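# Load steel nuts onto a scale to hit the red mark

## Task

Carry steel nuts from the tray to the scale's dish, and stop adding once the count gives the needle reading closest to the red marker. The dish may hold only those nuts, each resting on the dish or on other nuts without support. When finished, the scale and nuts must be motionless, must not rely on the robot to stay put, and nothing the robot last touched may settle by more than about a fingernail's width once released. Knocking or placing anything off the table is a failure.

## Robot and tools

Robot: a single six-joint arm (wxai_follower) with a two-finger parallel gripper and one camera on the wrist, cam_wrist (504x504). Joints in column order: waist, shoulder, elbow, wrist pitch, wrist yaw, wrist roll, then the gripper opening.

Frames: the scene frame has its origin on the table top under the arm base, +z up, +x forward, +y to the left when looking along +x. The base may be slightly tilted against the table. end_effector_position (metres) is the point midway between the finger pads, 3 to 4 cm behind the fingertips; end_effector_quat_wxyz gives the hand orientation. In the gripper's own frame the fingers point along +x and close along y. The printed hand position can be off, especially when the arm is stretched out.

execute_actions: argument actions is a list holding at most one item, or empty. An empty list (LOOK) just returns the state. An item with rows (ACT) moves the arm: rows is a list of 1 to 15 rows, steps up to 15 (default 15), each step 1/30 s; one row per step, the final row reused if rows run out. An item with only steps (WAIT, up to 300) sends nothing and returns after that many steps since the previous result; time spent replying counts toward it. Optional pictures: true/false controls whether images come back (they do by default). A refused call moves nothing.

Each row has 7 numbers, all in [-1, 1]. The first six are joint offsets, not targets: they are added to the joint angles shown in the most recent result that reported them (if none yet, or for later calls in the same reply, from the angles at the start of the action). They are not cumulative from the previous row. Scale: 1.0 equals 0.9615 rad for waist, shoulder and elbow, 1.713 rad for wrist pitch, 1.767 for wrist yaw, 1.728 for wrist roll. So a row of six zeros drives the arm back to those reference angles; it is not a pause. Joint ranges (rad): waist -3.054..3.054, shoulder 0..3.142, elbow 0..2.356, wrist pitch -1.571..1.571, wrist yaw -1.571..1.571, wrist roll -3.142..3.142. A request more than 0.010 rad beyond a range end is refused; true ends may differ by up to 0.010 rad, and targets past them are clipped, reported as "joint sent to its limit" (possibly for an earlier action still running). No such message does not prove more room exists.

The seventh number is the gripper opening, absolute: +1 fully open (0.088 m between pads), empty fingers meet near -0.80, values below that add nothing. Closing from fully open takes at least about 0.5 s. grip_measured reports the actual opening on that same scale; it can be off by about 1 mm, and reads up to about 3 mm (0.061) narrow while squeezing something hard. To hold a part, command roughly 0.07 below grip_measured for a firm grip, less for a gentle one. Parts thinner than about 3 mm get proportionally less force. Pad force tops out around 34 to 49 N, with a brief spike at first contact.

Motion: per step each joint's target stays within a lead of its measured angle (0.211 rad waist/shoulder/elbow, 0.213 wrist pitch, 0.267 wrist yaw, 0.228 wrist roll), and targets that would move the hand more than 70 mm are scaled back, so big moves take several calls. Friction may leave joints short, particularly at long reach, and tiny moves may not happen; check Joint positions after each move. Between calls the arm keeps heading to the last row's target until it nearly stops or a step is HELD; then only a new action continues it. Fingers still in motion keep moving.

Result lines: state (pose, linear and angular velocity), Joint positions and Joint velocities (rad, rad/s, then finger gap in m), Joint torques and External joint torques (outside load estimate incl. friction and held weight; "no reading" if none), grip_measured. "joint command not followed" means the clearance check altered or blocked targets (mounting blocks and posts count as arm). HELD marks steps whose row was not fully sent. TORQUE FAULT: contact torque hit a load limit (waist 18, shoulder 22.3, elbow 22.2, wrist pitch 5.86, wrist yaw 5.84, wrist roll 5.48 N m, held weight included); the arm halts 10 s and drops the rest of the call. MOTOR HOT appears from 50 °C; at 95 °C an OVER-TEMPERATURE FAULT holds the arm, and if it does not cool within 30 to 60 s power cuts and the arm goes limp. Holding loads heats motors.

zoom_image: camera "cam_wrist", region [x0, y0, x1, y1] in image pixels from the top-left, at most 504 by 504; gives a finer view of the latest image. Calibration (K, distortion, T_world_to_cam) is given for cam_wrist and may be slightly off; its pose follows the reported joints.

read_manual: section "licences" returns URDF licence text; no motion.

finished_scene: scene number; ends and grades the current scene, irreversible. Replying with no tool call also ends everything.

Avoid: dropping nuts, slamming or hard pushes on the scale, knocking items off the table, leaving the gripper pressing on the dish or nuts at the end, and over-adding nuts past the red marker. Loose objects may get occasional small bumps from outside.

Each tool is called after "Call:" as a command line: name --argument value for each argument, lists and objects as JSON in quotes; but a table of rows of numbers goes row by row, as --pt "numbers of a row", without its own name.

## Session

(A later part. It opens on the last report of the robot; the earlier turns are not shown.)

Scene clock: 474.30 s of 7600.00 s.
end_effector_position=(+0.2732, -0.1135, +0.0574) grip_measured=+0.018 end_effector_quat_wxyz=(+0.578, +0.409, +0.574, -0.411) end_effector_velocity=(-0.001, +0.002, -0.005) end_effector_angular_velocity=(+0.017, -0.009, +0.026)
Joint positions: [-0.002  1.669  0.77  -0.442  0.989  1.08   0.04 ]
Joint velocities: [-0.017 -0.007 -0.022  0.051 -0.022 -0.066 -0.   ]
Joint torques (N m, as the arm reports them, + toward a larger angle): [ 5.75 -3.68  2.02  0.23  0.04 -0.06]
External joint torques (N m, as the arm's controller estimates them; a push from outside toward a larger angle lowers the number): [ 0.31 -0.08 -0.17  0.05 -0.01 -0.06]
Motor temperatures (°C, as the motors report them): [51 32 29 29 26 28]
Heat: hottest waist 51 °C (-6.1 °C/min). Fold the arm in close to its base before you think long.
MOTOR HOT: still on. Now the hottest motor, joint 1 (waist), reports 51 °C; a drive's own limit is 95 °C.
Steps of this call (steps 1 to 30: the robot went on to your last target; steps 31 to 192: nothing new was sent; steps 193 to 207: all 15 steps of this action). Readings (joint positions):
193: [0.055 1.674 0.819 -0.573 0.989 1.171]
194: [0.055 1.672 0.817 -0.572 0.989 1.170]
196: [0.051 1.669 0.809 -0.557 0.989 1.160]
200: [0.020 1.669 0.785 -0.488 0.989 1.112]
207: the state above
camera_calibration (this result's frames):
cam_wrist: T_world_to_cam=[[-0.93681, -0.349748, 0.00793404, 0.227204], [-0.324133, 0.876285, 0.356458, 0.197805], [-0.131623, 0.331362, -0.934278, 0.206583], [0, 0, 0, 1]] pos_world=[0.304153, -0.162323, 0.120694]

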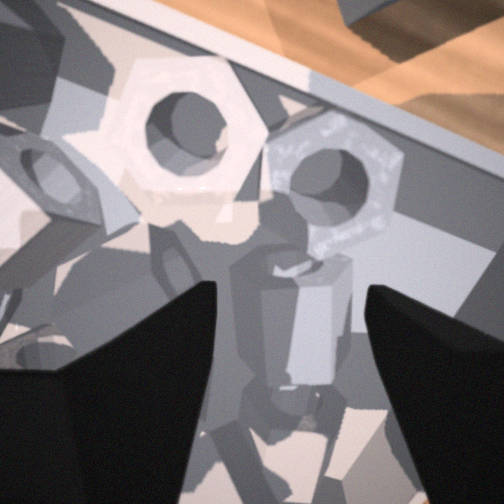

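Call:
execute_actions --actions '[{"rows":[[-0.008,0,-0.006,0.008,0,-0.005,-0.32],[-0.008,0,-0.006,0.008,0,-0.005,-0.32],[-0.008,0,-0.006,0.008,0,-0.005,-0.32],[-0.008,0,-0.006,0.008,0,-0.005,-0.32],[-0.008,0,-0.006,0.008,0,-0.005,-0.32],[-0.008,0,-0.006,0.008,0,-0.005,-0.32],[-0.008,0,-0.006,0.008,0,-0.005,-0.32],[-0.008,0,-0.006,0.008,0,-0.005,-0.32],[-0.008,0,-0.006,0.008,0,-0.005,-0.32],[-0.008,0,-0.006,0.008,0,-0.005,-0.32],[0.03,0,0.022,-0.04,0,0.03,-0.32],[0.06,0,0.044,-0.08,0,0.06,-0.32],[0.1,0,0.075,-0.13,0,0.1,-0.32],[0.15,0,0.11,-0.2,0,0.15,-0.32],[0.33,0,0.25,-0.43,0,0.33,-0.32]]}]' --pictures false

Call:
execute_actions --actions '[{"steps":15}]' --pictures false

Scene clock: 485.60 s of 7600.00 s.
end_effector_position=(+0.2757, -0.1098, +0.0790) grip_measured=-0.303 end_effector_quat_wxyz=(+0.573, +0.414, +0.575, -0.410) end_effector_velocity=(+0.194, +0.039, +0.310) end_effector_angular_velocity=(+0.100, -0.587, -0.210)
Joint positions: [ 0.072  1.669  0.828 -0.616  0.989  1.226  0.024]
Joint velocities: [ 1.048  0.042  0.823 -1.297  0.007  1.209 -0.002]
Joint torques (N m, as the arm reports them, + toward a larger angle): [ 8.93 -3.99  6.59  0.87  0.1   0.07]
External joint torques (N m, as the arm's controller estimates them; a push from outside toward a larger angle lowers the number): [ 1.99  0.7   1.37 -0.12  0.03  0.06]
Motor temperatures (°C, as the motors report them): [50 32 29 29 26 28]
Heat: hottest waist 50 °C (-9.1 °C/min). Fold the arm in close to its base before you think long.
MOTOR HOT: still on. Now the hottest motor, joint 1 (waist), reports 50 °C; a drive's own limit is 95 °C.
Steps of this call (steps 1 to 15: the robot went on to your last target; steps 16 to 324: nothing new was sent; steps 325 to 339: all 15 steps of this action). Readings (joint positions):
325: [-0.004 1.669 0.768 -0.434 0.989 1.075]
326: [-0.004 1.669 0.768 -0.433 0.989 1.075]
328: [-0.005 1.669 0.768 -0.433 0.989 1.074]
332: [-0.005 1.669 0.768 -0.432 0.989 1.074]
339: the state above

Scene clock: 486.10 s of 7600.00 s.
end_effector_position=(+0.2710, -0.1132, +0.1525) grip_measured=-0.308 end_effector_quat_wxyz=(+0.581, +0.407, +0.574, -0.409) end_effector_velocity=(-0.026, -0.011, +0.011) end_effector_angular_velocity=(-0.038, +0.083, +0.134)
Joint positions: [ 0.309  1.666  1.001 -1.148  0.989  1.638  0.024]
Joint velocities: [ 0.037 -0.002  0.022 -0.242 -0.007  0.066 -0.   ]
Joint torques (N m, as the arm reports them, + toward a larger angle): [ 6.83 -2.15  3.83 -0.13  0.1   0.05]
External joint torques (N m, as the arm's controller estimates them; a push from outside toward a larger angle lowers the number): [ 1.33  0.43  0.54 -0.29  0.03  0.05]
Motor temperatures (°C, as the motors report them): [50 32 29 29 26 28]
Heat: hottest waist 50 °C (-9.1 °C/min). Fold the arm in close to its base before you think long.
MOTOR HOT: still on. Now the hottest motor, joint 1 (waist), reports 50 °C; a drive's own limit is 95 °C.
Steps of this call (steps 1 to 15: the robot went on to your last target). Readings (joint positions):
1: [0.110 1.671 0.858 -0.655 0.989 1.271]
2: [0.154 1.672 0.893 -0.696 0.989 1.321]
4: [0.234 1.669 0.955 -0.787 0.989 1.426]
8: [0.297 1.666 0.997 -0.983 0.989 1.574]
15: the state above

Call:
execute_actions --actions '[{"rows":[[0.05,0.03,0.03,0,0,0.05,-0.38],[0.1,0.08,0.03,0,-0.01,0.1,-0.38],[0.15,0.15,0.03,0,-0.02,0.15,-0.38],[0.2,0.22,0.03,0.02,-0.03,0.2,-0.38],[0.24,0.3,0.03,0.04,-0.04,0.26,-0.38],[0.277,0.38,0.03,0.06,-0.05,0.32,-0.38],[0.277,0.46,0.03,0.08,-0.06,0.38,-0.38],[0.277,0.54,0.033,0.093,-0.065,0.424,-0.38]]}]' --pictures false

Call:
execute_actions --actions '[{"steps":15}]'

Scene clock: 492.63 s of 7600.00 s.
end_effector_position=(+0.2641, +0.0337, +0.1498) grip_measured=-0.334 end_effector_quat_wxyz=(+0.521, +0.484, +0.516, -0.477) end_effector_velocity=(-0.032, +0.061, -0.044) end_effector_angular_velocity=(-0.098, +0.090, -0.446)
Joint positions: [ 0.566  2.148  1.03  -1.004  0.881  2.291  0.023]
Joint velocities: [ 0.032  0.32  -0.007  0.081 -0.007  0.652  0.   ]
Joint torques (N m, as the arm reports them, + toward a larger angle): [ 7.79 -4.3   3.91  0.32  0.03  0.17]
External joint torques (N m, as the arm's controller estimates them; a push from outside toward a larger angle lowers the number): [ 1.34  0.46 -0.43  0.15 -0.1   0.15]
Motor temperatures (°C, as the motors report them): [50 32 29 29 26 28]
Heat: hottest waist 50 °C (-10.1 °C/min). Fold the arm in close to its base before you think long.
MOTOR HOT: still on. Now the hottest motor, joint 1 (waist), reports 50 °C; a drive's own limit is 95 °C.
Steps of this call (steps 1 to 30: the robot went on to your last target; steps 31 to 181: nothing new was sent; steps 182 to 196: all 15 steps of this action). Readings (joint positions):
182: [0.315 1.669 1.006 -1.176 0.989 1.661]
183: [0.326 1.678 1.010 -1.175 0.989 1.692]
185: [0.376 1.730 1.023 -1.158 0.985 1.789]
189: [0.506 1.906 1.032 -1.075 0.924 1.982]
196: the state above

Scene clock: 493.13 s of 7600.00 s.
end_effector_position=(+0.2614, +0.0408, +0.1465) grip_measured=-0.334 end_effector_quat_wxyz=(+0.507, +0.497, +0.501, -0.494) end_effector_velocity=(+0.001, -0.001, -0.002) end_effector_angular_velocity=(-0.005, -0.000, +0.001)
Joint positions: [ 0.573  2.179  1.03  -0.992  0.879  2.367  0.023]
Joint velocities: [-0.007  0.002 -0.002  0.007  0.007 -0.007 -0.   ]
Joint torques (N m, as the arm reports them, + toward a larger angle): [ 7.81 -3.07  3.87  0.23 -0.04  0.11]
External joint torques (N m, as the arm's controller estimates them; a push from outside toward a larger angle lowers the number): [ 1.39  0.74  0.23  0.06 -0.1   0.11]
Motor temperatures (°C, as the motors report them): [50 32 29 29 26 28]
Heat: hottest waist 50 °C (-10.1 °C/min). Fold the arm in close to its base before you think long.
MOTOR HOT: still on. Now the hottest motor, joint 1 (waist), reports 50 °C; a drive's own limit is 95 °C.
Steps of this call (steps 1 to 15: the robot went on to your last target). Readings (joint positions):
1: [0.567 2.156 1.030 -1.001 0.881 2.309]
2: [0.568 2.160 1.030 -0.998 0.881 2.323]
4: [0.570 2.167 1.030 -0.996 0.881 2.342]
8: [0.572 2.175 1.030 -0.993 0.879 2.359]
15: the state above
camera_calibration (this result's frames):
cam_wrist: T_world_to_cam=[[-0.999171, -0.0407072, 0.000337595, 0.274276], [-0.0378675, 0.932449, 0.359311, -0.0504763], [-0.0149413, 0.359, -0.933218, 0.205391], [0, 0, 0, 1]] pos_world=[0.275206, -0.015504, 0.209719]

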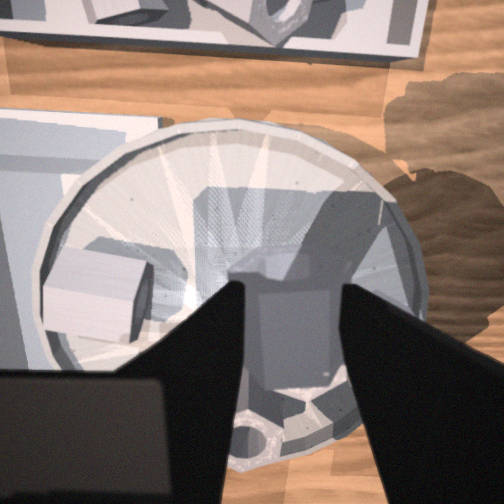

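Call:
execute_actions --actions '[{"rows":[[-0.01,-0.03,-0.02,0,0,0,-0.38],[-0.021,-0.056,-0.038,0.003,0.005,-0.015,-0.38],[-0.033,-0.054,-0.05,0.018,0.009,-0.025,-0.38],[-0.046,-0.052,-0.06,0.033,0.012,-0.035,-0.38],[-0.058,-0.05,-0.072,0.048,0.015,-0.045,-0.38],[-0.071,-0.048,-0.083,0.063,0.019,-0.055,-0.38],[-0.083,-0.046,-0.094,0.078,0.022,-0.065,-0.38],[-0.096,-0.044,-0.106,0.093,0.025,-0.073,-0.38]]}]'

Scene clock: 503.93 s of 7600.00 s.
end_effector_position=(+0.2577, +0.0308, +0.1195) grip_measured=-0.334 end_effector_quat_wxyz=(+0.505, +0.496, +0.504, -0.495) end_effector_velocity=(+0.002, +0.002, -0.007) end_effector_angular_velocity=(+0.002, -0.028, +0.033)
Joint positions: [ 0.486  2.142  0.937 -0.845  0.916  2.25   0.023]
Joint velocities: [-0.012 -0.002 -0.032  0.081  0.022 -0.081  0.   ]
Joint torques (N m, as the arm reports them, + toward a larger angle): [ 7.13 -4.69  2.85  0.22  0.32 -0.03]
External joint torques (N m, as the arm's controller estimates them; a push from outside toward a larger angle lowers the number): [ 0.73 -1.04 -0.32  0.06  0.27 -0.03]
Motor temperatures (°C, as the motors report them): [50 32 30 29 26 28]
Heat: hottest waist 50 °C (-8.0 °C/min). Fold the arm in close to its base before you think long.
MOTOR HOT: still on. Now the hottest motor, joint 1 (waist), reports 50 °C; a drive's own limit is 95 °C.
Steps of this call (steps 1 to 15: the robot went on to your last target; steps 16 to 309: nothing new was sent; steps 310 to 324: all 15 steps of this action). Readings (joint positions):
310: [0.573 2.178 1.029 -0.991 0.879 2.368]
311: [0.572 2.172 1.025 -0.989 0.879 2.365]
313: [0.562 2.156 1.008 -0.977 0.881 2.346]
317: [0.521 2.142 0.971 -0.905 0.902 2.291]
324: the state above
camera_calibration (this result's frames):
cam_wrist: T_world_to_cam=[[-0.999169, -0.0401584, 0.00699119, 0.2693], [-0.0348947, 0.931318, 0.362531, -0.0327656], [-0.0210697, 0.361985, -0.931946, 0.185105], [0, 0, 0, 1]] pos_world=[0.271833, -0.0256754, 0.182503]

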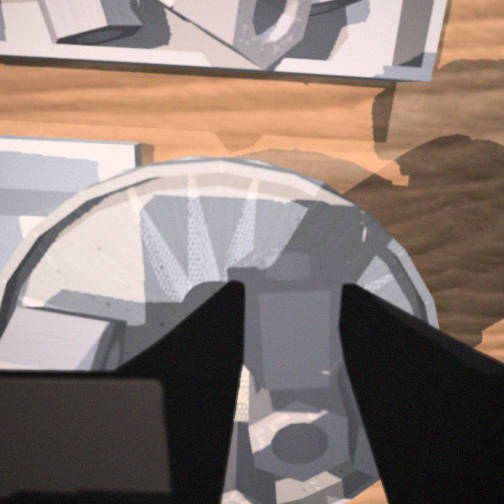

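Call:
execute_actions --actions '[{"rows":[[-0.01,0,-0.01,0.012,0,-0.008,-0.38],[-0.016,0,-0.015,0.018,0.003,-0.012,-0.38],[-0.022,0,-0.02,0.025,0.005,-0.017,-0.38],[-0.028,0,-0.025,0.032,0.006,-0.02,-0.38],[-0.034,0,-0.03,0.038,0.008,-0.025,-0.38]],"steps":12}]' --pictures false

Scene clock: 512.60 s of 7600.00 s.
end_effector_position=(+0.2580, +0.0315, +0.1122) grip_measured=-0.334 end_effector_quat_wxyz=(+0.505, +0.498, +0.504, -0.493) end_effector_velocity=(-0.001, +0.000, -0.002) end_effector_angular_velocity=(+0.011, +0.002, +0.019)
Joint positions: [ 0.465  2.142  0.916 -0.79   0.924  2.211  0.023]
Joint velocities: [-0.007 -0.007 -0.012  0.022 -0.007 -0.037 -0.   ]
Joint torques (N m, as the arm reports them, + toward a larger angle): [ 6.15 -3.78  2.68  0.44  0.31 -0.01]
External joint torques (N m, as the arm's controller estimates them; a push from outside toward a larger angle lowers the number): [-0.21 -0.06 -0.5   0.26  0.25 -0.01]
Motor temperatures (°C, as the motors report them): [50 32 30 29 26 28]
Heat: hottest waist 50 °C (-6.0 °C/min). Fold the arm in close to its base before you think long.
MOTOR HOT: still on. Now the hottest motor, joint 1 (waist), reports 50 °C; a drive's own limit is 95 °C.
Steps of this call (steps 1 to 15: the robot went on to your last target; steps 16 to 248: nothing new was sent; steps 249 to 260: all 12 steps of this action). Readings (joint positions):
249: [0.483 2.142 0.933 -0.834 0.918 2.242]
250: [0.482 2.142 0.932 -0.830 0.918 2.240]
252: [0.476 2.142 0.929 -0.817 0.919 2.232]
256: [0.465 2.142 0.920 -0.796 0.921 2.217]
260: the state above

Call:
execute_actions --actions '[{"rows":[[0,0,0,0,0,0,-0.15],[0,0,0,0,0,0,-0.15],[0,0,0,0,0,0,-0.15],[0,0,0,0,0,0,-0.15],[0,0,0,0,0,0,-0.15],[0,0,0,0,0,0,-0.15],[0.025,0,0.022,-0.03,0,0.02,-0.15],[0.05,-0.01,0.045,-0.06,0,0.04,-0.15],[0.075,-0.015,0.07,-0.09,0,0.05,-0.15],[0.1,-0.02,0.09,-0.12,0,0.05,-0.15],[0.1,-0.02,0.09,-0.12,0,0.05,-0.15],[0.1,-0.02,0.09,-0.12,0,0.05,-0.15],[0.1,-0.1,0.12,-0.14,0,0,-0.15],[0.05,-0.2,0.16,-0.16,0,-0.1,-0.05],[-0.12,-0.33,0.22,-0.2,0.04,-0.89,-0.02]]}]' --pictures false

Call:
execute_actions --actions '[{"steps":25}]' --pictures false

Scene clock: 528.97 s of 7600.00 s.
end_effector_position=(+0.2709, +0.0127, +0.1514) grip_measured=-0.113 end_effector_quat_wxyz=(+0.542, +0.476, +0.518, -0.459) end_effector_velocity=(+0.185, -0.322, +0.089) end_effector_angular_velocity=(+0.089, +0.033, +0.099)
Joint positions: [ 0.536  2.072  1.009 -1.001  0.922  2.179  0.033]
Joint velocities: [-0.579 -0.95   0.51  -0.725  0.183 -0.989  0.039]
Joint torques (N m, as the arm reports them, + toward a larger angle): [ 2.   -5.78  5.69 -0.01  0.63 -0.07]
External joint torques (N m, as the arm's controller estimates them; a push from outside toward a larger angle lowers the number): [-0.75 -2.28  1.49 -0.3   0.18 -0.05]
Motor temperatures (°C, as the motors report them): [49 32 29 29 26 28]
Heat: hottest waist 49 °C (-3.0 °C/min). Fold the arm in close to its base before you think long.
MOTOR HOT: still on. Now the hottest motor, joint 1 (waist), reports 49 °C; a drive's own limit is 95 °C.
Steps of this call (steps 1 to 15: the robot went on to your last target; steps 16 to 476: nothing new was sent; steps 477 to 491: all 15 steps of this action). Readings (joint positions):
477: [0.465 2.142 0.915 -0.786 0.925 2.209]
478: [0.465 2.142 0.915 -0.786 0.925 2.209]
480: [0.466 2.142 0.915 -0.786 0.925 2.209]
484: [0.474 2.142 0.923 -0.816 0.925 2.229]
491: the state above

Scene clock: 529.80 s of 7600.00 s.
end_effector_position=(+0.3057, -0.0853, +0.1599) grip_measured=-0.022 end_effector_quat_wxyz=(+0.701, +0.161, +0.675, -0.161) end_effector_velocity=(-0.002, -0.000, -0.001) end_effector_angular_velocity=(-0.052, +0.023, +1.579)
Joint positions: [ 0.355  1.83   1.124 -1.129  0.99   0.911  0.038]
Joint velocities: [-0.002 -0.002 -0.002 -0.007 -0.007 -1.575 -0.   ]
Joint torques (N m, as the arm reports them, + toward a larger angle): [ 7.36 -3.98  3.82 -0.11  0.26 -0.04]
External joint torques (N m, as the arm's controller estimates them; a push from outside toward a larger angle lowers the number): [ 0.85 -0.85  0.43 -0.34  0.21 -0.04]
Motor temperatures (°C, as the motors report them): [49 32 29 29 26 28]
Heat: hottest waist 49 °C (-3.0 °C/min). Fold the arm in close to its base before you think long.
MOTOR HOT: still on. Now the hottest motor, joint 1 (waist), reports 49 °C; a drive's own limit is 95 °C.
Steps of this call (steps 1 to 25: the robot went on to your last target). Readings (joint positions):
1: [0.511 2.038 1.027 -1.021 0.933 2.143]
2: [0.481 2.001 1.048 -1.037 0.946 2.105]
4: [0.424 1.928 1.085 -1.074 0.966 2.006]
8: [0.368 1.845 1.121 -1.111 0.987 1.799]
25: the state above

Call:
execute_actions --actions '[{"rows":[[-0.05,0,-0.02,0.04,0,-0.14,-0.02],[-0.1,0,-0.04,0.08,0,-0.14,-0.02],[-0.15,0,-0.06,0.12,0,-0.14,-0.02],[-0.2,0,-0.09,0.18,0,-0.14,-0.02],[-0.25,0,-0.12,0.239,0,-0.14,-0.02]]}]'

Scene clock: 533.83 s of 7600.00 s.
end_effector_position=(+0.3138, -0.0961, +0.0895) grip_measured=-0.022 end_effector_quat_wxyz=(+0.675, +0.206, +0.679, -0.201) end_effector_velocity=(+0.001, -0.002, -0.013) end_effector_angular_velocity=(-0.008, -0.006, -0.068)
Joint positions: [ 0.126  1.829  1.018 -0.738  0.99   0.672  0.038]
Joint velocities: [-0.037 -0.002 -0.032  0.095  0.007 -0.007  0.   ]
Joint torques (N m, as the arm reports them, + toward a larger angle): [ 6.99 -3.91  2.33  0.23 -0.02  0.  ]
External joint torques (N m, as the arm's controller estimates them; a push from outside toward a larger angle lowers the number): [ 0.42  0.04 -0.36  0.06 -0.05  0.  ]
Motor temperatures (°C, as the motors report them): [49 32 29 29 26 28]
Heat: hottest waist 49 °C (-2.0 °C/min). Fold the arm in close to its base before you think long.
MOTOR HOT: still on. Now the hottest motor, joint 1 (waist), reports 49 °C; a drive's own limit is 95 °C.
Steps of this call (steps 1 to 30: the robot went on to your last target; steps 31 to 106: nothing new was sent; steps 107 to 121: all 15 steps of this action). Readings (joint positions):
107: [0.352 1.830 1.122 -1.121 0.990 0.674]
108: [0.341 1.829 1.118 -1.094 0.990 0.673]
110: [0.292 1.829 1.099 -1.006 0.990 0.673]
114: [0.160 1.829 1.039 -0.831 0.990 0.672]
121: the state above
camera_calibration (this result's frames):
cam_wrist: T_world_to_cam=[[-0.53232, -0.846537, 0.00323975, 0.0968232], [-0.785625, 0.495435, 0.370591, 0.291199], [-0.315324, 0.194728, -0.92879, 0.280225], [0, 0, 0, 1]] pos_world=[0.368676, -0.116873, 0.152041]

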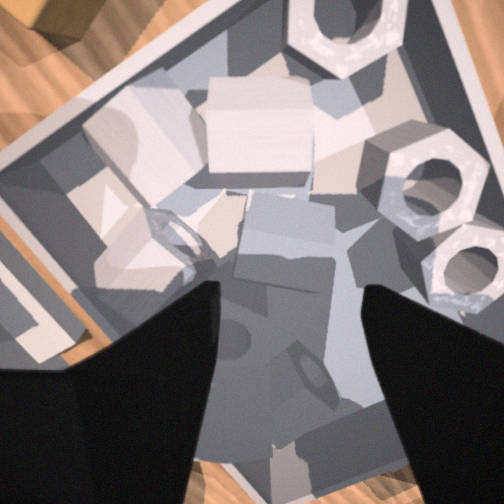

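Call:
execute_actions --actions '[{"rows":[[-0.01,0.008,0.02,0,0,0.03,-0.1],[-0.014,0.014,0.05,-0.009,0,0.07,-0.1],[-0.014,0.014,0.05,-0.009,0,0.07,-0.1],[-0.014,0.014,0.05,-0.009,0,0.07,-0.1],[-0.014,0.014,0.05,-0.009,0,0.07,-0.1],[-0.03,0.017,0.037,0.015,0,0.053,-0.1],[-0.047,0.02,0.023,0.038,0,0.037,-0.1],[-0.064,0.023,0.008,0.06,0,0.02,-0.1]]}]'

Scene clock: 541.17 s of 7600.00 s.
end_effector_position=(+0.3245, -0.1045, +0.0751) grip_measured=-0.096 end_effector_quat_wxyz=(+0.660, +0.255, +0.661, -0.251) end_effector_velocity=(+0.003, +0.003, -0.008) end_effector_angular_velocity=(+0.005, -0.014, -0.001)
Joint positions: [ 0.072  1.843  1.033 -0.648  0.99   0.714  0.034]
Joint velocities: [-0.017  0.007 -0.022  0.081 -0.007 -0.051 -0.001]
Joint torques (N m, as the arm reports them, + toward a larger angle): [ 7.27 -3.45  2.01  0.25  0.06 -0.08]
External joint torques (N m, as the arm's controller estimates them; a push from outside toward a larger angle lowers the number): [ 0.47  0.75 -0.59  0.05  0.04 -0.08]
Motor temperatures (°C, as the motors report them): [49 32 29 29 26 28]
Heat: hottest waist 49 °C (-1.0 °C/min). Fold the arm in close to its base before you think long.
MOTOR HOT: still on. Now the hottest motor, joint 1 (waist), reports 49 °C; a drive's own limit is 95 °C.
Steps of this call (steps 1 to 30: the robot went on to your last target; steps 31 to 205: nothing new was sent; steps 206 to 220: all 15 steps of this action). Readings (joint positions):
206: [0.120 1.829 1.015 -0.723 0.990 0.678]
207: [0.120 1.830 1.021 -0.729 0.990 0.701]
209: [0.119 1.833 1.037 -0.737 0.990 0.739]
213: [0.107 1.834 1.048 -0.706 0.990 0.745]
220: the state above
camera_calibration (this result's frames):
cam_wrist: T_world_to_cam=[[-0.651235, -0.758866, 0.00389692, 0.14322], [-0.7054, 0.60723, 0.365626, 0.295188], [-0.279827, 0.235359, -0.930754, 0.264695], [0, 0, 0, 1]] pos_world=[0.375564, -0.132861, 0.137879]

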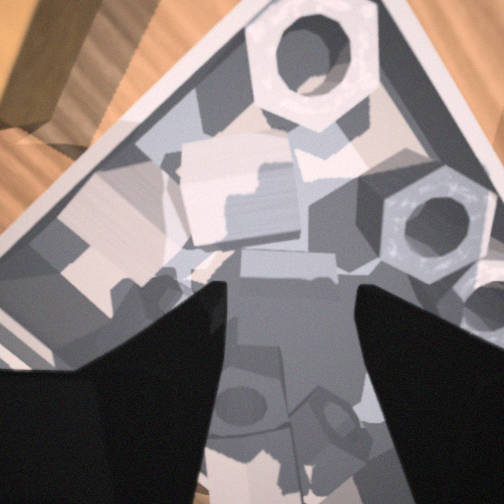

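Good. Descend.

Call:
execute_actions --actions '[{"rows":[[-0.012,0.004,-0.01,0.015,0,-0.005,-0.1],[-0.022,0.008,-0.018,0.03,0,-0.012,-0.1],[-0.033,0.011,-0.027,0.044,0,-0.02,-0.1],[-0.043,0.014,-0.036,0.058,0,-0.03,-0.1],[-0.053,0.017,-0.044,0.072,0,-0.04,-0.1],[-0.063,0.02,-0.052,0.085,0,-0.05,-0.1]]}]'

Scene clock: 547.97 s of 7600.00 s.
end_effector_position=(+0.3237, -0.1055, +0.0549) grip_measured=-0.098 end_effector_quat_wxyz=(+0.659, +0.258, +0.657, -0.260) end_effector_velocity=(-0.002, +0.000, -0.002) end_effector_angular_velocity=(+0.006, +0.004, +0.031)
Joint positions: [ 0.018  1.854  0.99  -0.51   0.99   0.633  0.034]
Joint velocities: [-0.007 -0.002 -0.007  0.007 -0.007 -0.037 -0.   ]
Joint torques (N m, as the arm reports them, + toward a larger angle): [ 7.52 -3.24  2.01  0.27  0.04 -0.07]
External joint torques (N m, as the arm's controller estimates them; a push from outside toward a larger angle lowers the number): [ 0.85  1.06 -0.24  0.1   0.01 -0.07]
Motor temperatures (°C, as the motors report them): [49 32 29 29 26 28]
Heat: hottest waist 49 °C (-1.0 °C/min). Fold the arm in close to its base before you think long.
MOTOR HOT: still on. Now the hottest motor, joint 1 (waist), reports 49 °C; a drive's own limit is 95 °C.
Steps of this call (steps 1 to 30: the robot went on to your last target; steps 31 to 189: nothing new was sent; steps 190 to 204: all 15 steps of this action). Readings (joint positions):
190: [0.070 1.843 1.031 -0.635 0.990 0.708]
191: [0.068 1.843 1.029 -0.628 0.990 0.706]
193: [0.060 1.843 1.022 -0.601 0.990 0.693]
197: [0.030 1.850 1.001 -0.540 0.990 0.653]
204: the state above
camera_calibration (this result's frames):
cam_wrist: T_world_to_cam=[[-0.665181, -0.746621, 0.00962336, 0.147492], [-0.694307, 0.623213, 0.359922, 0.300957], [-0.274722, 0.232732, -0.932933, 0.244125], [0, 0, 0, 1]] pos_world=[0.374132, -0.134255, 0.118012]

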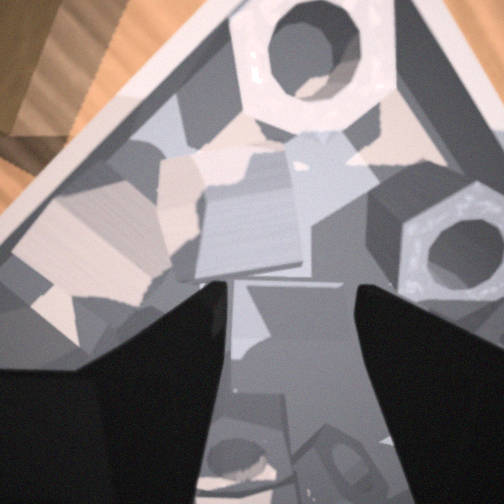

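Call:
execute_actions --actions '[{"rows":[[0,0,0,0,0,0,-0.37],[0,0,0,0,0,0,-0.37],[0,0,0,0,0,0,-0.37],[0,0,0,0,0,0,-0.37],[0,0,0,0,0,0,-0.37],[0,0,0,0,0,0,-0.37],[0,0,0,0,0,0,-0.37],[0,0,0,0,0,0,-0.37],[0,0,0,0,0,0,-0.37],[0.03,0,0.022,-0.04,0,0.03,-0.37],[0.06,0,0.044,-0.08,0,0.06,-0.37],[0.09,0,0.066,-0.12,0,0.09,-0.37],[0.12,0,0.09,-0.16,0,0.1,-0.37],[0.15,0,0.11,-0.2,0,0.1,-0.37],[0.33,0,0.2,-0.4,0,0.1,-0.37]]}]' --pictures false

Call:
execute_actions --actions '[{"steps":15}]' --pictures false

Scene clock: 555.63 s of 7600.00 s.
end_effector_position=(+0.3242, -0.1007, +0.0844) grip_measured=-0.272 end_effector_quat_wxyz=(+0.661, +0.244, +0.667, -0.242) end_effector_velocity=(+0.119, +0.063, +0.345) end_effector_angular_velocity=(+0.059, -0.469, +0.807)
Joint positions: [ 0.104  1.854  1.059 -0.724  0.992  0.751  0.026]
Joint velocities: [ 1.023 -0.002  0.686 -1.399  0.022  0.344 -0.   ]
Joint torques (N m, as the arm reports them, + toward a larger angle): [12.08 -4.62  4.84  0.39  0.    0.1 ]
External joint torques (N m, as the arm's controller estimates them; a push from outside toward a larger angle lowers the number): [ 2.64  0.45  0.5  -0.33 -0.01  0.09]
Motor temperatures (°C, as the motors report them): [50 32 29 29 26 28]
Heat: hottest waist 50 °C (+0.0 °C/min). Fold the arm in close to its base before you think long.
MOTOR HOT: still on. Now the hottest motor, joint 1 (waist), reports 50 °C; a drive's own limit is 95 °C.
Steps of this call (steps 1 to 15: the robot went on to your last target; steps 16 to 215: nothing new was sent; steps 216 to 230: all 15 steps of this action). Readings (joint positions):
216: [0.017 1.854 0.988 -0.505 0.990 0.630]
217: [0.017 1.854 0.988 -0.505 0.990 0.630]
219: [0.018 1.854 0.988 -0.505 0.990 0.630]
223: [0.019 1.854 0.988 -0.506 0.990 0.630]
230: the state above

Scene clock: 556.13 s of 7600.00 s.
end_effector_position=(+0.3109, -0.0930, +0.1575) grip_measured=-0.272 end_effector_quat_wxyz=(+0.699, +0.117, +0.693, -0.129) end_effector_velocity=(-0.014, -0.003, +0.009) end_effector_angular_velocity=(-0.018, +0.035, +0.119)
Joint positions: [ 0.329  1.853  1.174 -1.176  0.992  0.803  0.026]
Joint velocities: [ 0.032 -0.002  0.007 -0.125 -0.007 -0.007 -0.   ]
Joint torques (N m, as the arm reports them, + toward a larger angle): [ 8.33 -3.31  3.86 -0.11  0.03  0.18]
External joint torques (N m, as the arm's controller estimates them; a push from outside toward a larger angle lowers the number): [ 1.7  -0.05  0.54 -0.31 -0.02  0.17]
Motor temperatures (°C, as the motors report them): [50 32 29 29 26 28]
Heat: hottest waist 50 °C (+0.0 °C/min). Fold the arm in close to its base before you think long.
MOTOR HOT: still on. Now the hottest motor, joint 1 (waist), reports 50 °C; a drive's own limit is 95 °C.
Steps of this call (steps 1 to 15: the robot went on to your last target). Readings (joint positions):
1: [0.143 1.855 1.081 -0.766 0.992 0.763]
2: [0.186 1.855 1.105 -0.810 0.992 0.772]
4: [0.266 1.854 1.146 -0.903 0.992 0.785]
8: [0.324 1.853 1.170 -1.083 0.992 0.797]
15: the state above

Go to (.294,.033,.148), fingers along y (roll .73).

Call:
execute_actions --actions '[{"rows":[[0.05,0.03,0,0,0,0,-0.37],[0.1,0.08,0,0,-0.01,0,-0.37],[0.14,0.14,0,0.01,-0.02,0,-0.37],[0.17,0.2,-0.01,0.03,-0.03,-0.02,-0.37],[0.197,0.27,-0.02,0.06,-0.04,-0.03,-0.37],[0.197,0.357,-0.03,0.09,-0.051,-0.04,-0.37]]}]' --pictures false

Call:
execute_actions --actions '[{"steps":8}]'

Scene clock: 561.97 s of 7600.00 s.
end_effector_position=(+0.2951, +0.0275, +0.1497) grip_measured=-0.272 end_effector_quat_wxyz=(+0.711, +0.006, +0.703, -0.006) end_effector_velocity=(+0.005, +0.017, -0.001) end_effector_angular_velocity=(+0.028, -0.033, +0.006)
Joint positions: [ 0.512  2.179  1.146 -1.032  0.909  0.74   0.026]
Joint velocities: [ 0.017  0.027 -0.002  0.081 -0.007 -0.037 -0.   ]
Joint torques (N m, as the arm reports them, + toward a larger angle): [ 8.67 -3.27  3.69  0.27 -0.13 -0.02]
External joint torques (N m, as the arm's controller estimates them; a push from outside toward a larger angle lowers the number): [ 1.48  0.95  0.02  0.08 -0.16 -0.01]
Motor temperatures (°C, as the motors report them): [50 32 29 29 26 28]
Heat: hottest waist 50 °C (+0.0 °C/min). Fold the arm in close to its base before you think long.
MOTOR HOT: still on. Now the hottest motor, joint 1 (waist), reports 50 °C; a drive's own limit is 95 °C.
Steps of this call (steps 1 to 30: the robot went on to your last target; steps 31 to 160: nothing new was sent; steps 161 to 175: all 15 steps of this action). Readings (joint positions):
161: [0.336 1.855 1.176 -1.192 0.992 0.804]
162: [0.345 1.864 1.176 -1.192 0.992 0.804]
164: [0.390 1.909 1.178 -1.173 0.987 0.799]
168: [0.483 2.070 1.169 -1.083 0.935 0.762]
175: the state above

Scene clock: 562.23 s of 7600.00 s.
end_effector_position=(+0.2945, +0.0308, +0.1492) grip_measured=-0.272 end_effector_quat_wxyz=(+0.712, +0.004, +0.703, -0.003) end_effector_velocity=(-0.003, +0.005, -0.001) end_effector_angular_velocity=(+0.015, +0.014, +0.025)
Joint positions: [ 0.516  2.188  1.146 -1.025  0.907  0.736  0.026]
Joint velocities: [ 0.002  0.007 -0.002  0.007 -0.022 -0.022 -0.   ]
Joint torques (N m, as the arm reports them, + toward a larger angle): [ 8.52 -3.58  3.68  0.28 -0.18 -0.06]
External joint torques (N m, as the arm's controller estimates them; a push from outside toward a larger angle lowers the number): [ 1.43  0.57  0.06  0.06 -0.22 -0.06]
Motor temperatures (°C, as the motors report them): [50 32 29 29 26 28]
Heat: hottest waist 50 °C (+0.0 °C/min). Fold the arm in close to its base before you think long.
MOTOR HOT: still on. Now the hottest motor, joint 1 (waist), reports 50 °C; a drive's own limit is 95 °C.
Steps of this call (steps 1 to 8: the robot went on to your last target). Readings (joint positions):
1: [0.513 2.179 1.146 -1.031 0.909 0.739]
2: [0.514 2.181 1.146 -1.030 0.909 0.738]
4: [0.515 2.184 1.146 -1.027 0.908 0.737]
8: the state above
camera_calibration (this result's frames):
cam_wrist: T_world_to_cam=[[0.0134511, -0.999886, 0.00688061, 0.0373003], [-0.936352, -0.0101816, 0.350914, 0.254042], [-0.350804, -0.0111629, -0.936382, 0.322755], [0, 0, 0, 1]] pos_world=[0.350594, 0.0434854, 0.212818]

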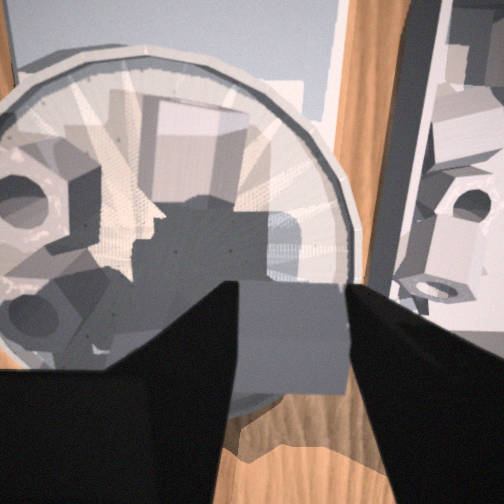

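Call:
execute_actions --actions '[{"rows":[[-0.012,0.004,-0.011,0.015,0.003,-0.01,-0.37],[-0.025,0.008,-0.022,0.03,0.006,-0.02,-0.37],[-0.037,0.011,-0.033,0.045,0.01,-0.03,-0.37],[-0.05,0.014,-0.044,0.06,0.013,-0.04,-0.37],[-0.06,0.017,-0.054,0.072,0.016,-0.047,-0.37],[-0.07,0.019,-0.063,0.084,0.019,-0.054,-0.37],[-0.078,0.021,-0.07,0.094,0.021,-0.06,-0.37],[-0.086,0.023,-0.077,0.104,0.023,-0.066,-0.37],[-0.092,0.024,-0.083,0.112,0.025,-0.07,-0.37]]}]' --pictures false

Call:
execute_actions --actions '[{"steps":8}]'

Scene clock: 573.60 s of 7600.00 s.
end_effector_position=(+0.2962, +0.0325, +0.1166) grip_measured=-0.272 end_effector_quat_wxyz=(+0.712, +0.006, +0.702, -0.007) end_effector_velocity=(+0.002, +0.001, -0.010) end_effector_angular_velocity=(-0.000, -0.023, +0.019)
Joint positions: [ 0.435  2.203  1.077 -0.846  0.945  0.624  0.026]
Joint velocities: [-0.022 -0.002 -0.037  0.095  0.022 -0.081 -0.   ]
Joint torques (N m, as the arm reports them, + toward a larger angle): [ 8.14 -3.34  2.57  0.27  0.25 -0.09]
External joint torques (N m, as the arm's controller estimates them; a push from outside toward a larger angle lowers the number): [ 0.92  0.88 -0.65  0.03  0.22 -0.09]
Motor temperatures (°C, as the motors report them): [51 31 30 29 26 28]
Heat: hottest waist 51 °C (+1.0 °C/min). Fold the arm in close to its base before you think long.
MOTOR HOT: still on. Now the hottest motor, joint 1 (waist), reports 51 °C; a drive's own limit is 95 °C.
Steps of this call (steps 1 to 30: the robot went on to your last target; steps 31 to 326: nothing new was sent; steps 327 to 341: all 15 steps of this action). Readings (joint positions):
327: [0.516 2.189 1.145 -1.022 0.907 0.733]
328: [0.515 2.189 1.143 -1.011 0.907 0.727]
330: [0.504 2.190 1.134 -0.980 0.910 0.707]
334: [0.465 2.197 1.103 -0.909 0.930 0.661]
341: the state above

Scene clock: 573.87 s of 7600.00 s.
end_effector_position=(+0.2967, +0.0326, +0.1157) grip_measured=-0.272 end_effector_quat_wxyz=(+0.713, +0.006, +0.701, -0.007) end_effector_velocity=(-0.004, -0.001, -0.002) end_effector_angular_velocity=(+0.001, +0.016, +0.013)
Joint positions: [ 0.432  2.203  1.074 -0.836  0.948  0.618  0.026]
Joint velocities: [-0.007 -0.002 -0.007 -0.007 -0.007 -0.007 -0.   ]
Joint torques (N m, as the arm reports them, + toward a larger angle): [ 8.2  -3.29  2.63  0.24  0.2  -0.07]
External joint torques (N m, as the arm's controller estimates them; a push from outside toward a larger angle lowers the number): [ 1.01  0.91 -0.54  0.02  0.17 -0.07]
Motor temperatures (°C, as the motors report them): [51 31 29 29 26 28]
Heat: hottest waist 51 °C (+1.0 °C/min). Fold the arm in close to its base before you think long.
MOTOR HOT: still on. Now the hottest motor, joint 1 (waist), reports 51 °C; a drive's own limit is 95 °C.
Steps of this call (steps 1 to 8: the robot went on to your last target). Readings (joint positions):
1: [0.434 2.203 1.076 -0.843 0.946 0.623]
2: [0.434 2.203 1.075 -0.842 0.947 0.621]
4: [0.433 2.203 1.074 -0.839 0.947 0.620]
8: the state above
camera_calibration (this result's frames):
cam_wrist: T_world_to_cam=[[0.0040809, -0.999945, 0.00962414, 0.041778], [-0.937483, -0.000476288, 0.348032, 0.268142], [-0.348008, -0.0104427, -0.937433, 0.291444], [0, 0, 0, 1]] pos_world=[0.352633, 0.0449469, 0.179486]

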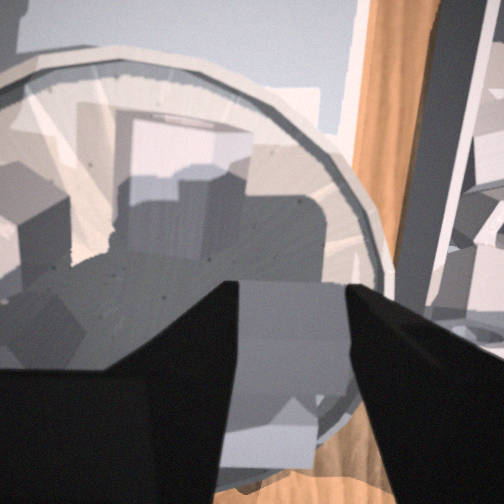

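Call:
execute_actions --actions '[{"rows":[[-0.008,0.006,-0.008,0.006,0,-0.004,-0.37],[-0.013,0.007,-0.013,0.012,0.002,-0.008,-0.37],[-0.018,0.008,-0.018,0.018,0.004,-0.012,-0.37],[-0.023,0.009,-0.022,0.023,0.005,-0.015,-0.37]],"steps":12}]' --pictures false

Scene clock: 579.97 s of 7600.00 s.
end_effector_position=(+0.2972, +0.0327, +0.1108) grip_measured=-0.272 end_effector_quat_wxyz=(+0.714, +0.008, +0.700, -0.008) end_effector_velocity=(-0.000, +0.001, -0.001) end_effector_angular_velocity=(-0.002, -0.012, +0.013)
Joint positions: [ 0.419  2.203  1.061 -0.802  0.953  0.596  0.026]
Joint velocities: [ 0.002 -0.002 -0.012  0.022  0.007 -0.022  0.   ]
Joint torques (N m, as the arm reports them, + toward a larger angle): [ 7.67 -3.05  2.13  0.3   0.13  0.01]
External joint torques (N m, as the arm's controller estimates them; a push from outside toward a larger angle lowers the number): [ 0.41  1.17 -1.02  0.07  0.09  0.01]
Motor temperatures (°C, as the motors report them): [52 31 29 29 26 28]
Heat: hottest waist 52 °C (+3.0 °C/min). Fold the arm in close to its base before you think long.
MOTOR HOT: still on. Now the hottest motor, joint 1 (waist), reports 52 °C; a drive's own limit is 95 °C.
Steps of this call (steps 1 to 30: the robot went on to your last target; steps 31 to 171: nothing new was sent; steps 172 to 183: all 12 steps of this action). Readings (joint positions):
172: [0.432 2.203 1.073 -0.834 0.948 0.617]
173: [0.431 2.203 1.072 -0.831 0.948 0.615]
175: [0.427 2.203 1.069 -0.819 0.950 0.608]
179: [0.419 2.203 1.063 -0.805 0.952 0.599]
183: the state above

Call:
execute_actions --actions '[{"rows":[[0,0,0,0,0,0,-0.12],[0,0,0,0,0,0,-0.12],[0,0,0,0,0,0,-0.12],[0,0,0,0,0,0,-0.12],[0,0,0,0,0,0,-0.12],[0,0,0,0,0,0,-0.12],[0.025,0,0.022,-0.03,0,0.02,-0.12],[0.05,-0.01,0.045,-0.06,0,0.04,-0.12],[0.075,-0.015,0.07,-0.09,0,0.05,-0.12],[0.1,-0.02,0.09,-0.12,0,0.05,-0.12],[0.1,-0.02,0.09,-0.12,0,0.05,-0.12],[0.1,-0.02,0.09,-0.12,0,0.05,-0.12],[0.1,-0.1,0.12,-0.14,0,0,-0.12],[0.05,-0.2,0.16,-0.16,0,-0.1,-0.05],[-0.15,-0.31,0.24,-0.19,0.023,-0.895,0]]}]' --pictures false

Call:
execute_actions --actions '[{"steps":20}]' --pictures false

Scene clock: 592.30 s of 7600.00 s.
end_effector_position=(+0.3082, +0.0149, +0.1534) grip_measured=-0.092 end_effector_quat_wxyz=(+0.725, -0.035, +0.687, +0.029) end_effector_velocity=(+0.161, -0.295, +0.091) end_effector_angular_velocity=(+0.210, +0.051, +0.022)
Joint positions: [ 0.495  2.139  1.153 -1.011  0.949  0.568  0.034]
Joint velocities: [-0.462 -0.828  0.476 -0.564 -0.007 -0.857  0.038]
Joint torques (N m, as the arm reports them, + toward a larger angle): [ 2.36 -6.84  6.15  0.28  0.45 -0.05]
External joint torques (N m, as the arm's controller estimates them; a push from outside toward a larger angle lowers the number): [-0.65 -3.45  2.   -0.2   0.06 -0.05]
Motor temperatures (°C, as the motors report them): [51 31 29 29 26 28]
Heat: hottest waist 51 °C (+2.0 °C/min). Fold the arm in close to its base before you think long.
MOTOR HOT: still on. Now the hottest motor, joint 1 (waist), reports 51 °C; a drive's own limit is 95 °C.
Steps of this call (steps 1 to 15: the robot went on to your last target; steps 16 to 355: nothing new was sent; steps 356 to 370: all 15 steps of this action). Readings (joint positions):
356: [0.419 2.203 1.061 -0.800 0.954 0.595]
357: [0.419 2.203 1.061 -0.800 0.954 0.595]
359: [0.419 2.203 1.061 -0.800 0.954 0.595]
363: [0.426 2.203 1.069 -0.830 0.954 0.614]
370: the state above

Scene clock: 592.97 s of 7600.00 s.
end_effector_position=(+0.3434, -0.0977, +0.1520) grip_measured=-0.003 end_effector_quat_wxyz=(+0.664, -0.261, +0.652, +0.257) end_effector_velocity=(-0.003, -0.002, -0.003) end_effector_angular_velocity=(-0.025, +0.014, +1.545)
Joint positions: [ 0.281  1.911  1.288 -1.124  0.99  -0.412  0.039]
Joint velocities: [-0.012 -0.002 -0.002 -0.007 -0.007 -1.546  0.   ]
Joint torques (N m, as the arm reports them, + toward a larger angle): [ 7.92 -4.56  4.01 -0.15  0.12  0.  ]
External joint torques (N m, as the arm's controller estimates them; a push from outside toward a larger angle lowers the number): [ 0.6  -0.74  0.75 -0.37  0.15  0.  ]
Motor temperatures (°C, as the motors report them): [51 31 29 29 26 28]
Heat: hottest waist 51 °C (+2.0 °C/min). Fold the arm in close to its base before you think long.
MOTOR HOT: still on. Now the hottest motor, joint 1 (waist), reports 51 °C; a drive's own limit is 95 °C.
Steps of this call (steps 1 to 20: the robot went on to your last target). Readings (joint positions):
1: [0.474 2.109 1.171 -1.025 0.952 0.537]
2: [0.446 2.078 1.192 -1.036 0.959 0.505]
4: [0.385 2.016 1.232 -1.065 0.971 0.422]
8: [0.299 1.930 1.279 -1.105 0.989 0.214]
20: the state above

Call:
execute_actions --actions '[{"rows":[[-0.04,0,-0.02,0.04,0,-0.311,0],[-0.08,0,-0.04,0.08,0,-0.311,0],[-0.12,0,-0.06,0.12,0,-0.311,0],[-0.16,0,-0.08,0.16,0,-0.311,0],[-0.2,0,-0.098,0.2,0,-0.311,0]]}]'

Scene clock: 598.87 s of 7600.00 s.
end_effector_position=(+0.3523, -0.1113, +0.0902) grip_measured=-0.002 end_effector_quat_wxyz=(+0.624, -0.331, +0.623, +0.336) end_effector_velocity=(+0.009, +0.002, -0.006) end_effector_angular_velocity=(+0.008, -0.039, -0.075)
Joint positions: [ 0.099  1.91   1.202 -0.795  0.99  -0.949  0.039]
Joint velocities: [-0.012 -0.002 -0.022  0.11  -0.007 -0.007  0.   ]
Joint torques (N m, as the arm reports them, + toward a larger angle): [ 7.96 -4.63  2.48  0.19  0.    0.  ]
External joint torques (N m, as the arm's controller estimates them; a push from outside toward a larger angle lowers the number): [ 0.66 -0.13 -0.33  0.01  0.06  0.  ]
Motor temperatures (°C, as the motors report them): [52 32 29 29 26 28]
Heat: hottest waist 52 °C (+3.0 °C/min). Fold the arm in close to its base before you think long.
MOTOR HOT: still on. Now the hottest motor, joint 1 (waist), reports 52 °C; a drive's own limit is 95 °C.
Steps of this call (steps 1 to 45: the robot went on to your last target; steps 46 to 162: nothing new was sent; steps 163 to 177: all 15 steps of this action). Readings (joint positions):
163: [0.278 1.910 1.287 -1.117 0.990 -0.948]
164: [0.271 1.910 1.282 -1.090 0.990 -0.949]
166: [0.234 1.910 1.264 -1.005 0.990 -0.949]
170: [0.126 1.910 1.219 -0.861 0.990 -0.949]
177: the state above
camera_calibration (this result's frames):
cam_wrist: T_world_to_cam=[[0.844046, -0.536261, 0.00331056, -0.345926], [-0.501821, -0.787632, 0.357507, 0.0871656], [-0.18911, -0.303414, -0.933904, 0.196486], [0, 0, 0, 1]] pos_world=[0.372876, -0.0572356, 0.153482]

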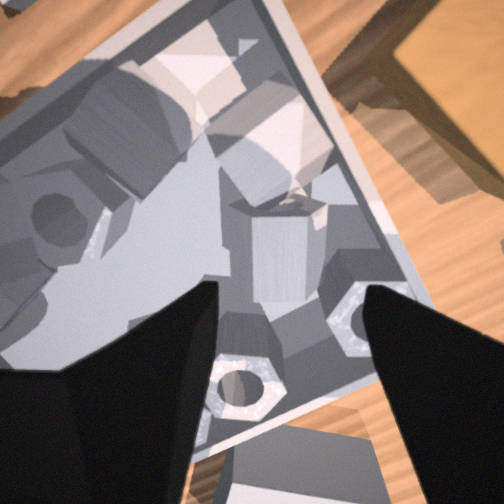

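Call:
execute_actions --actions '[{"rows":[[0.01,0.03,0.015,0,0,0.01,-0.08],[0.02,0.057,0.028,-0.003,0,0.02,-0.08],[0.02,0.057,0.028,-0.003,0,0.02,-0.08],[0.02,0.057,0.028,-0.003,0,0.02,-0.08],[0.02,0.057,0.028,-0.003,0,0.02,-0.08],[0.004,0.06,0.014,0.019,0,0.005,-0.08],[-0.012,0.064,0,0.04,0,-0.01,-0.08],[-0.028,0.068,-0.014,0.06,0,-0.027,-0.08]]}]'

Scene clock: 609.30 s of 7600.00 s.
end_effector_position=(+0.3586, -0.0990, +0.0737) grip_measured=-0.076 end_effector_quat_wxyz=(+0.623, -0.332, +0.623, +0.336) end_effector_velocity=(+0.003, +0.007, -0.009) end_effector_angular_velocity=(+0.006, -0.018, +0.016)
Joint positions: [ 0.078  1.966  1.196 -0.704  0.99  -0.986  0.035]
Joint velocities: [-0.012  0.012 -0.032  0.095 -0.007 -0.066 -0.001]
Joint torques (N m, as the arm reports them, + toward a larger angle): [ 8.55 -3.96  2.53  0.32 -0.06 -0.02]
External joint torques (N m, as the arm's controller estimates them; a push from outside toward a larger angle lowers the number): [ 0.79  0.82 -0.16  0.15  0.01 -0.02]
Motor temperatures (°C, as the motors report them): [52 32 29 29 26 28]
Heat: hottest waist 52 °C (+3.0 °C/min). Fold the arm in close to its base before you think long.
MOTOR HOT: still on. Now the hottest motor, joint 1 (waist), reports 52 °C; a drive's own limit is 95 °C.
Steps of this call (steps 1 to 30: the robot went on to your last target; steps 31 to 298: nothing new was sent; steps 299 to 313: all 15 steps of this action). Readings (joint positions):
299: [0.095 1.912 1.200 -0.784 0.990 -0.947]
300: [0.097 1.918 1.204 -0.787 0.990 -0.941]
302: [0.106 1.933 1.215 -0.789 0.990 -0.930]
306: [0.109 1.953 1.213 -0.759 0.990 -0.946]
313: the state above
camera_calibration (this result's frames):
cam_wrist: T_world_to_cam=[[0.845236, -0.534385, 0.00303911, -0.344756], [-0.49957, -0.788124, 0.359571, 0.104938], [-0.189754, -0.305441, -0.933113, 0.18599], [0, 0, 0, 1]] pos_world=[0.379116, -0.0447198, 0.136864]

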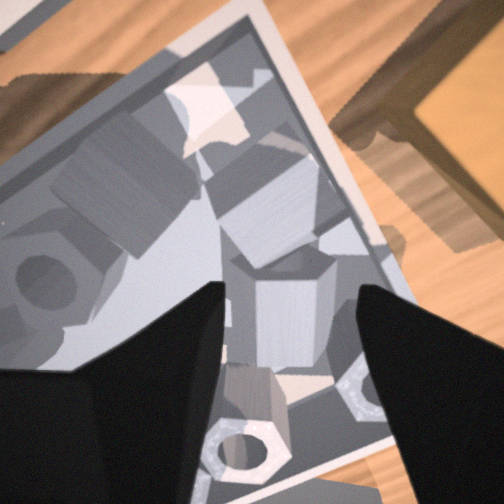

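Call:
execute_actions --actions '[{"rows":[[-0.01,-0.003,-0.02,0.015,0,-0.008,-0.08],[-0.02,-0.003,-0.028,0.028,0,-0.018,-0.08],[-0.03,0,-0.036,0.04,0,-0.028,-0.08],[-0.04,0,-0.044,0.053,0,-0.037,-0.08],[-0.05,0,-0.052,0.066,0,-0.046,-0.08],[-0.058,0,-0.06,0.078,0,-0.055,-0.08]]}]'

Scene clock: 616.53 s of 7600.00 s.
end_effector_position=(+0.3557, -0.1008, +0.0540) grip_measured=-0.078 end_effector_quat_wxyz=(+0.623, -0.334, +0.624, +0.334) end_effector_velocity=(+0.004, +0.001, -0.002) end_effector_angular_velocity=(+0.005, -0.021, -0.014)
Joint positions: [ 0.029  1.966  1.146 -0.578  0.99  -1.076  0.035]
Joint velocities: [-0.002 -0.002 -0.012  0.051 -0.007 -0.022 -0.   ]
Joint torques (N m, as the arm reports them, + toward a larger angle): [ 8.25 -5.1   2.19  0.19 -0.06 -0.03]
External joint torques (N m, as the arm's controller estimates them; a push from outside toward a larger angle lowers the number): [ 0.76 -0.28 -0.31  0.   -0.01 -0.03]
Motor temperatures (°C, as the motors report them): [52 32 29 29 26 28]
Heat: hottest waist 52 °C (+2.0 °C/min). Fold the arm in close to its base before you think long.
MOTOR HOT: still on. Now the hottest motor, joint 1 (waist), reports 52 °C; a drive's own limit is 95 °C.
Steps of this call (steps 1 to 15: the robot went on to your last target; steps 16 to 202: nothing new was sent; steps 203 to 217: all 15 steps of this action). Readings (joint positions):
203: [0.077 1.966 1.193 -0.692 0.990 -0.994]
204: [0.076 1.966 1.190 -0.684 0.990 -0.998]
206: [0.069 1.966 1.180 -0.661 0.990 -1.015]
210: [0.040 1.966 1.156 -0.606 0.990 -1.056]
217: the state above
camera_calibration (this result's frames):
cam_wrist: T_world_to_cam=[[0.844937, -0.534819, 0.0070922, -0.343366], [-0.500216, -0.785435, 0.364521, 0.109334], [-0.189383, -0.311545, -0.931168, 0.165698], [0, 0, 0, 1]] pos_world=[0.376194, -0.0461415, 0.116874]

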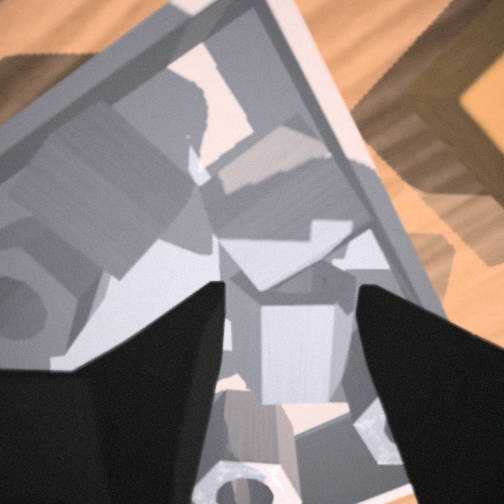

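Call:
execute_actions --actions '[{"rows":[[0,0,0,0,0,0,-0.38],[0,0,0,0,0,0,-0.38],[0,0,0,0,0,0,-0.38],[0,0,0,0,0,0,-0.38],[0,0,0,0,0,0,-0.38],[0,0,0,0,0,0,-0.38],[0,0,0,0,0,0,-0.38],[0,0,0,0,0,0,-0.38],[0,0,0,0,0,0,-0.38],[0,0,0,0,0,0,-0.38],[0.028,0,0.022,-0.04,0,0.03,-0.38],[0.056,0,0.044,-0.08,0,0.06,-0.38],[0.085,0,0.066,-0.12,0,0.09,-0.38],[0.12,0,0.09,-0.16,0,0.12,-0.38],[0.36,0,0.13,-0.4,0,0.5,-0.38]]}]' --pictures false

Call:
execute_actions --actions '[{"steps":15}]' --pictures false

Scene clock: 628.53 s of 7600.00 s.
end_effector_position=(+0.3519, -0.0965, +0.0753) grip_measured=-0.322 end_effector_quat_wxyz=(+0.618, -0.329, +0.629, +0.339) end_effector_velocity=(+0.071, +0.105, +0.335) end_effector_angular_velocity=(+0.068, -0.362, -0.200)
Joint positions: [ 0.086  1.966  1.19  -0.743  0.991 -0.942  0.023]
Joint velocities: [ 0.974 -0.002  0.491 -1.311 -0.007  1.414 -0.054]
Joint torques (N m, as the arm reports them, + toward a larger angle): [14.31 -4.82  4.16  0.06 -0.09  0.13]
External joint torques (N m, as the arm's controller estimates them; a push from outside toward a larger angle lowers the number): [ 2.9   0.37  0.7  -0.37  0.12  0.15]
Motor temperatures (°C, as the motors report them): [53 32 29 29 26 28]
Heat: hottest waist 53 °C (+2.0 °C/min). Fold the arm in close to its base before you think long.
MOTOR HOT: still on. Now the hottest motor, joint 1 (waist), reports 53 °C; a drive's own limit is 95 °C.
Steps of this call (steps 1 to 15: the robot went on to your last target; steps 16 to 345: nothing new was sent; steps 346 to 360: all 15 steps of this action). Readings (joint positions):
346: [0.028 1.966 1.144 -0.573 0.990 -1.079]
347: [0.028 1.966 1.144 -0.573 0.990 -1.079]
349: [0.028 1.966 1.144 -0.573 0.990 -1.079]
353: [0.028 1.966 1.144 -0.574 0.990 -1.078]
360: the state above

Scene clock: 629.03 s of 7600.00 s.
end_effector_position=(+0.3248, -0.0737, +0.1645) grip_measured=-0.377 end_effector_quat_wxyz=(+0.644, -0.291, +0.654, +0.268) end_effector_velocity=(-0.023, -0.010, +0.009) end_effector_angular_velocity=(-0.060, +0.051, -0.296)
Joint positions: [ 0.371  1.966  1.265 -1.239  0.991 -0.269  0.021]
Joint velocities: [ 0.032  0.002  0.002 -0.198  0.007  0.476 -0.   ]
Joint torques (N m, as the arm reports them, + toward a larger angle): [ 8.13 -3.8   4.   -0.23 -0.05  0.07]
External joint torques (N m, as the arm's controller estimates them; a push from outside toward a larger angle lowers the number): [ 0.92 -0.22  0.62 -0.4  -0.04  0.06]
Motor temperatures (°C, as the motors report them): [53 32 29 29 26 28]
Heat: hottest waist 53 °C (+2.0 °C/min). Fold the arm in close to its base before you think long.
MOTOR HOT: still on. Now the hottest motor, joint 1 (waist), reports 53 °C; a drive's own limit is 95 °C.
Steps of this call (steps 1 to 15: the robot went on to your last target). Readings (joint positions):
1: [0.125 1.966 1.207 -0.785 0.991 -0.894]
2: [0.170 1.966 1.223 -0.828 0.991 -0.845]
4: [0.267 1.966 1.250 -0.921 0.991 -0.741]
8: [0.365 1.966 1.263 -1.113 0.991 -0.534]
15: the state above

Slipped out. Hover again.

Call:
execute_actions --actions '[{"rows":[[-0.05,-0.01,-0.01,0.05,0,-0.15,0],[-0.1,-0.02,-0.02,0.1,0,-0.25,0],[-0.16,-0.03,-0.04,0.15,0,-0.35,0],[-0.22,-0.04,-0.05,0.2,0,-0.39,0],[-0.28,-0.048,-0.068,0.26,0,-0.39,0]]}]' --pictures false

Call:
execute_actions --actions '[{"steps":10}]'

Scene clock: 635.67 s of 7600.00 s.
end_effector_position=(+0.3520, -0.1053, +0.0921) grip_measured=-0.009 end_effector_quat_wxyz=(+0.628, -0.321, +0.629, +0.327) end_effector_velocity=(+0.018, +0.004, -0.003) end_effector_angular_velocity=(+0.029, -0.082, +0.368)
Joint positions: [ 0.113  1.927  1.208 -0.814  0.991 -0.885  0.039]
Joint velocities: [-0.007 -0.012 -0.022  0.168 -0.022 -0.505  0.002]
Joint torques (N m, as the arm reports them, + toward a larger angle): [ 7.89 -5.28  2.63  0.26 -0.04 -0.03]
External joint torques (N m, as the arm's controller estimates them; a push from outside toward a larger angle lowers the number): [ 0.52 -0.78 -0.19  0.08  0.02 -0.02]
Motor temperatures (°C, as the motors report them): [53 32 29 29 26 28]
Heat: hottest waist 53 °C (+2.0 °C/min). Fold the arm in close to its base before you think long.
MOTOR HOT: still on. Now the hottest motor, joint 1 (waist), reports 53 °C; a drive's own limit is 95 °C.
Steps of this call (steps 1 to 30: the robot went on to your last target; steps 31 to 184: nothing new was sent; steps 185 to 199: all 15 steps of this action). Readings (joint positions):
185: [0.373 1.965 1.266 -1.248 0.991 -0.252]
186: [0.363 1.963 1.264 -1.210 0.991 -0.306]
188: [0.313 1.956 1.253 -1.109 0.991 -0.409]
192: [0.155 1.935 1.222 -0.923 0.991 -0.618]
199: the state above

Scene clock: 636.00 s of 7600.00 s.
end_effector_position=(+0.3533, -0.1062, +0.0904) grip_measured=-0.003 end_effector_quat_wxyz=(+0.623, -0.333, +0.622, +0.338) end_effector_velocity=(-0.000, -0.001, -0.002) end_effector_angular_velocity=(+0.007, +0.002, +0.026)
Joint positions: [ 0.107  1.925  1.206 -0.797  0.991 -0.937  0.039]
Joint velocities: [-0.007 -0.002 -0.002  0.007 -0.007 -0.037  0.   ]
Joint torques (N m, as the arm reports them, + toward a larger angle): [ 8.39 -5.48  2.59  0.29 -0.06 -0.1 ]
External joint torques (N m, as the arm's controller estimates them; a push from outside toward a larger angle lowers the number): [ 0.95 -0.96 -0.2   0.12  0.   -0.1 ]
Motor temperatures (°C, as the motors report them): [53 32 29 29 26 28]
Heat: hottest waist 53 °C (+2.0 °C/min). Fold the arm in close to its base before you think long.
MOTOR HOT: still on. Now the hottest motor, joint 1 (waist), reports 53 °C; a drive's own limit is 95 °C.
Steps of this call (steps 1 to 10: the robot went on to your last target). Readings (joint positions):
1: [0.113 1.926 1.207 -0.810 0.991 -0.898]
2: [0.112 1.926 1.207 -0.806 0.991 -0.909]
4: [0.110 1.926 1.207 -0.802 0.991 -0.922]
8: [0.108 1.925 1.206 -0.798 0.991 -0.935]
10: the state above
camera_calibration (this result's frames):
cam_wrist: T_world_to_cam=[[0.846977, -0.531621, 0.00316934, -0.344553], [-0.497292, -0.790149, 0.35828, 0.0896602], [-0.187965, -0.305031, -0.933609, 0.197814], [0, 0, 0, 1]] pos_world=[0.373598, -0.0519871, 0.153649]

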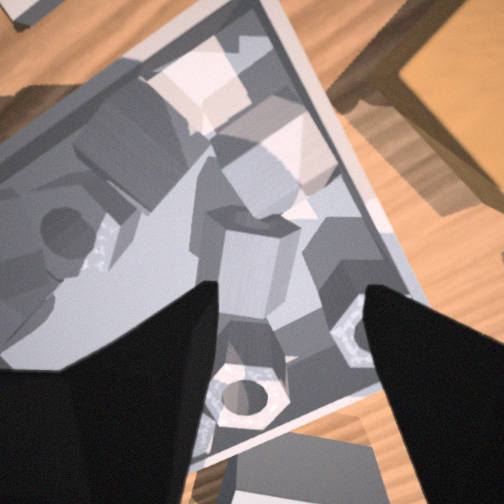

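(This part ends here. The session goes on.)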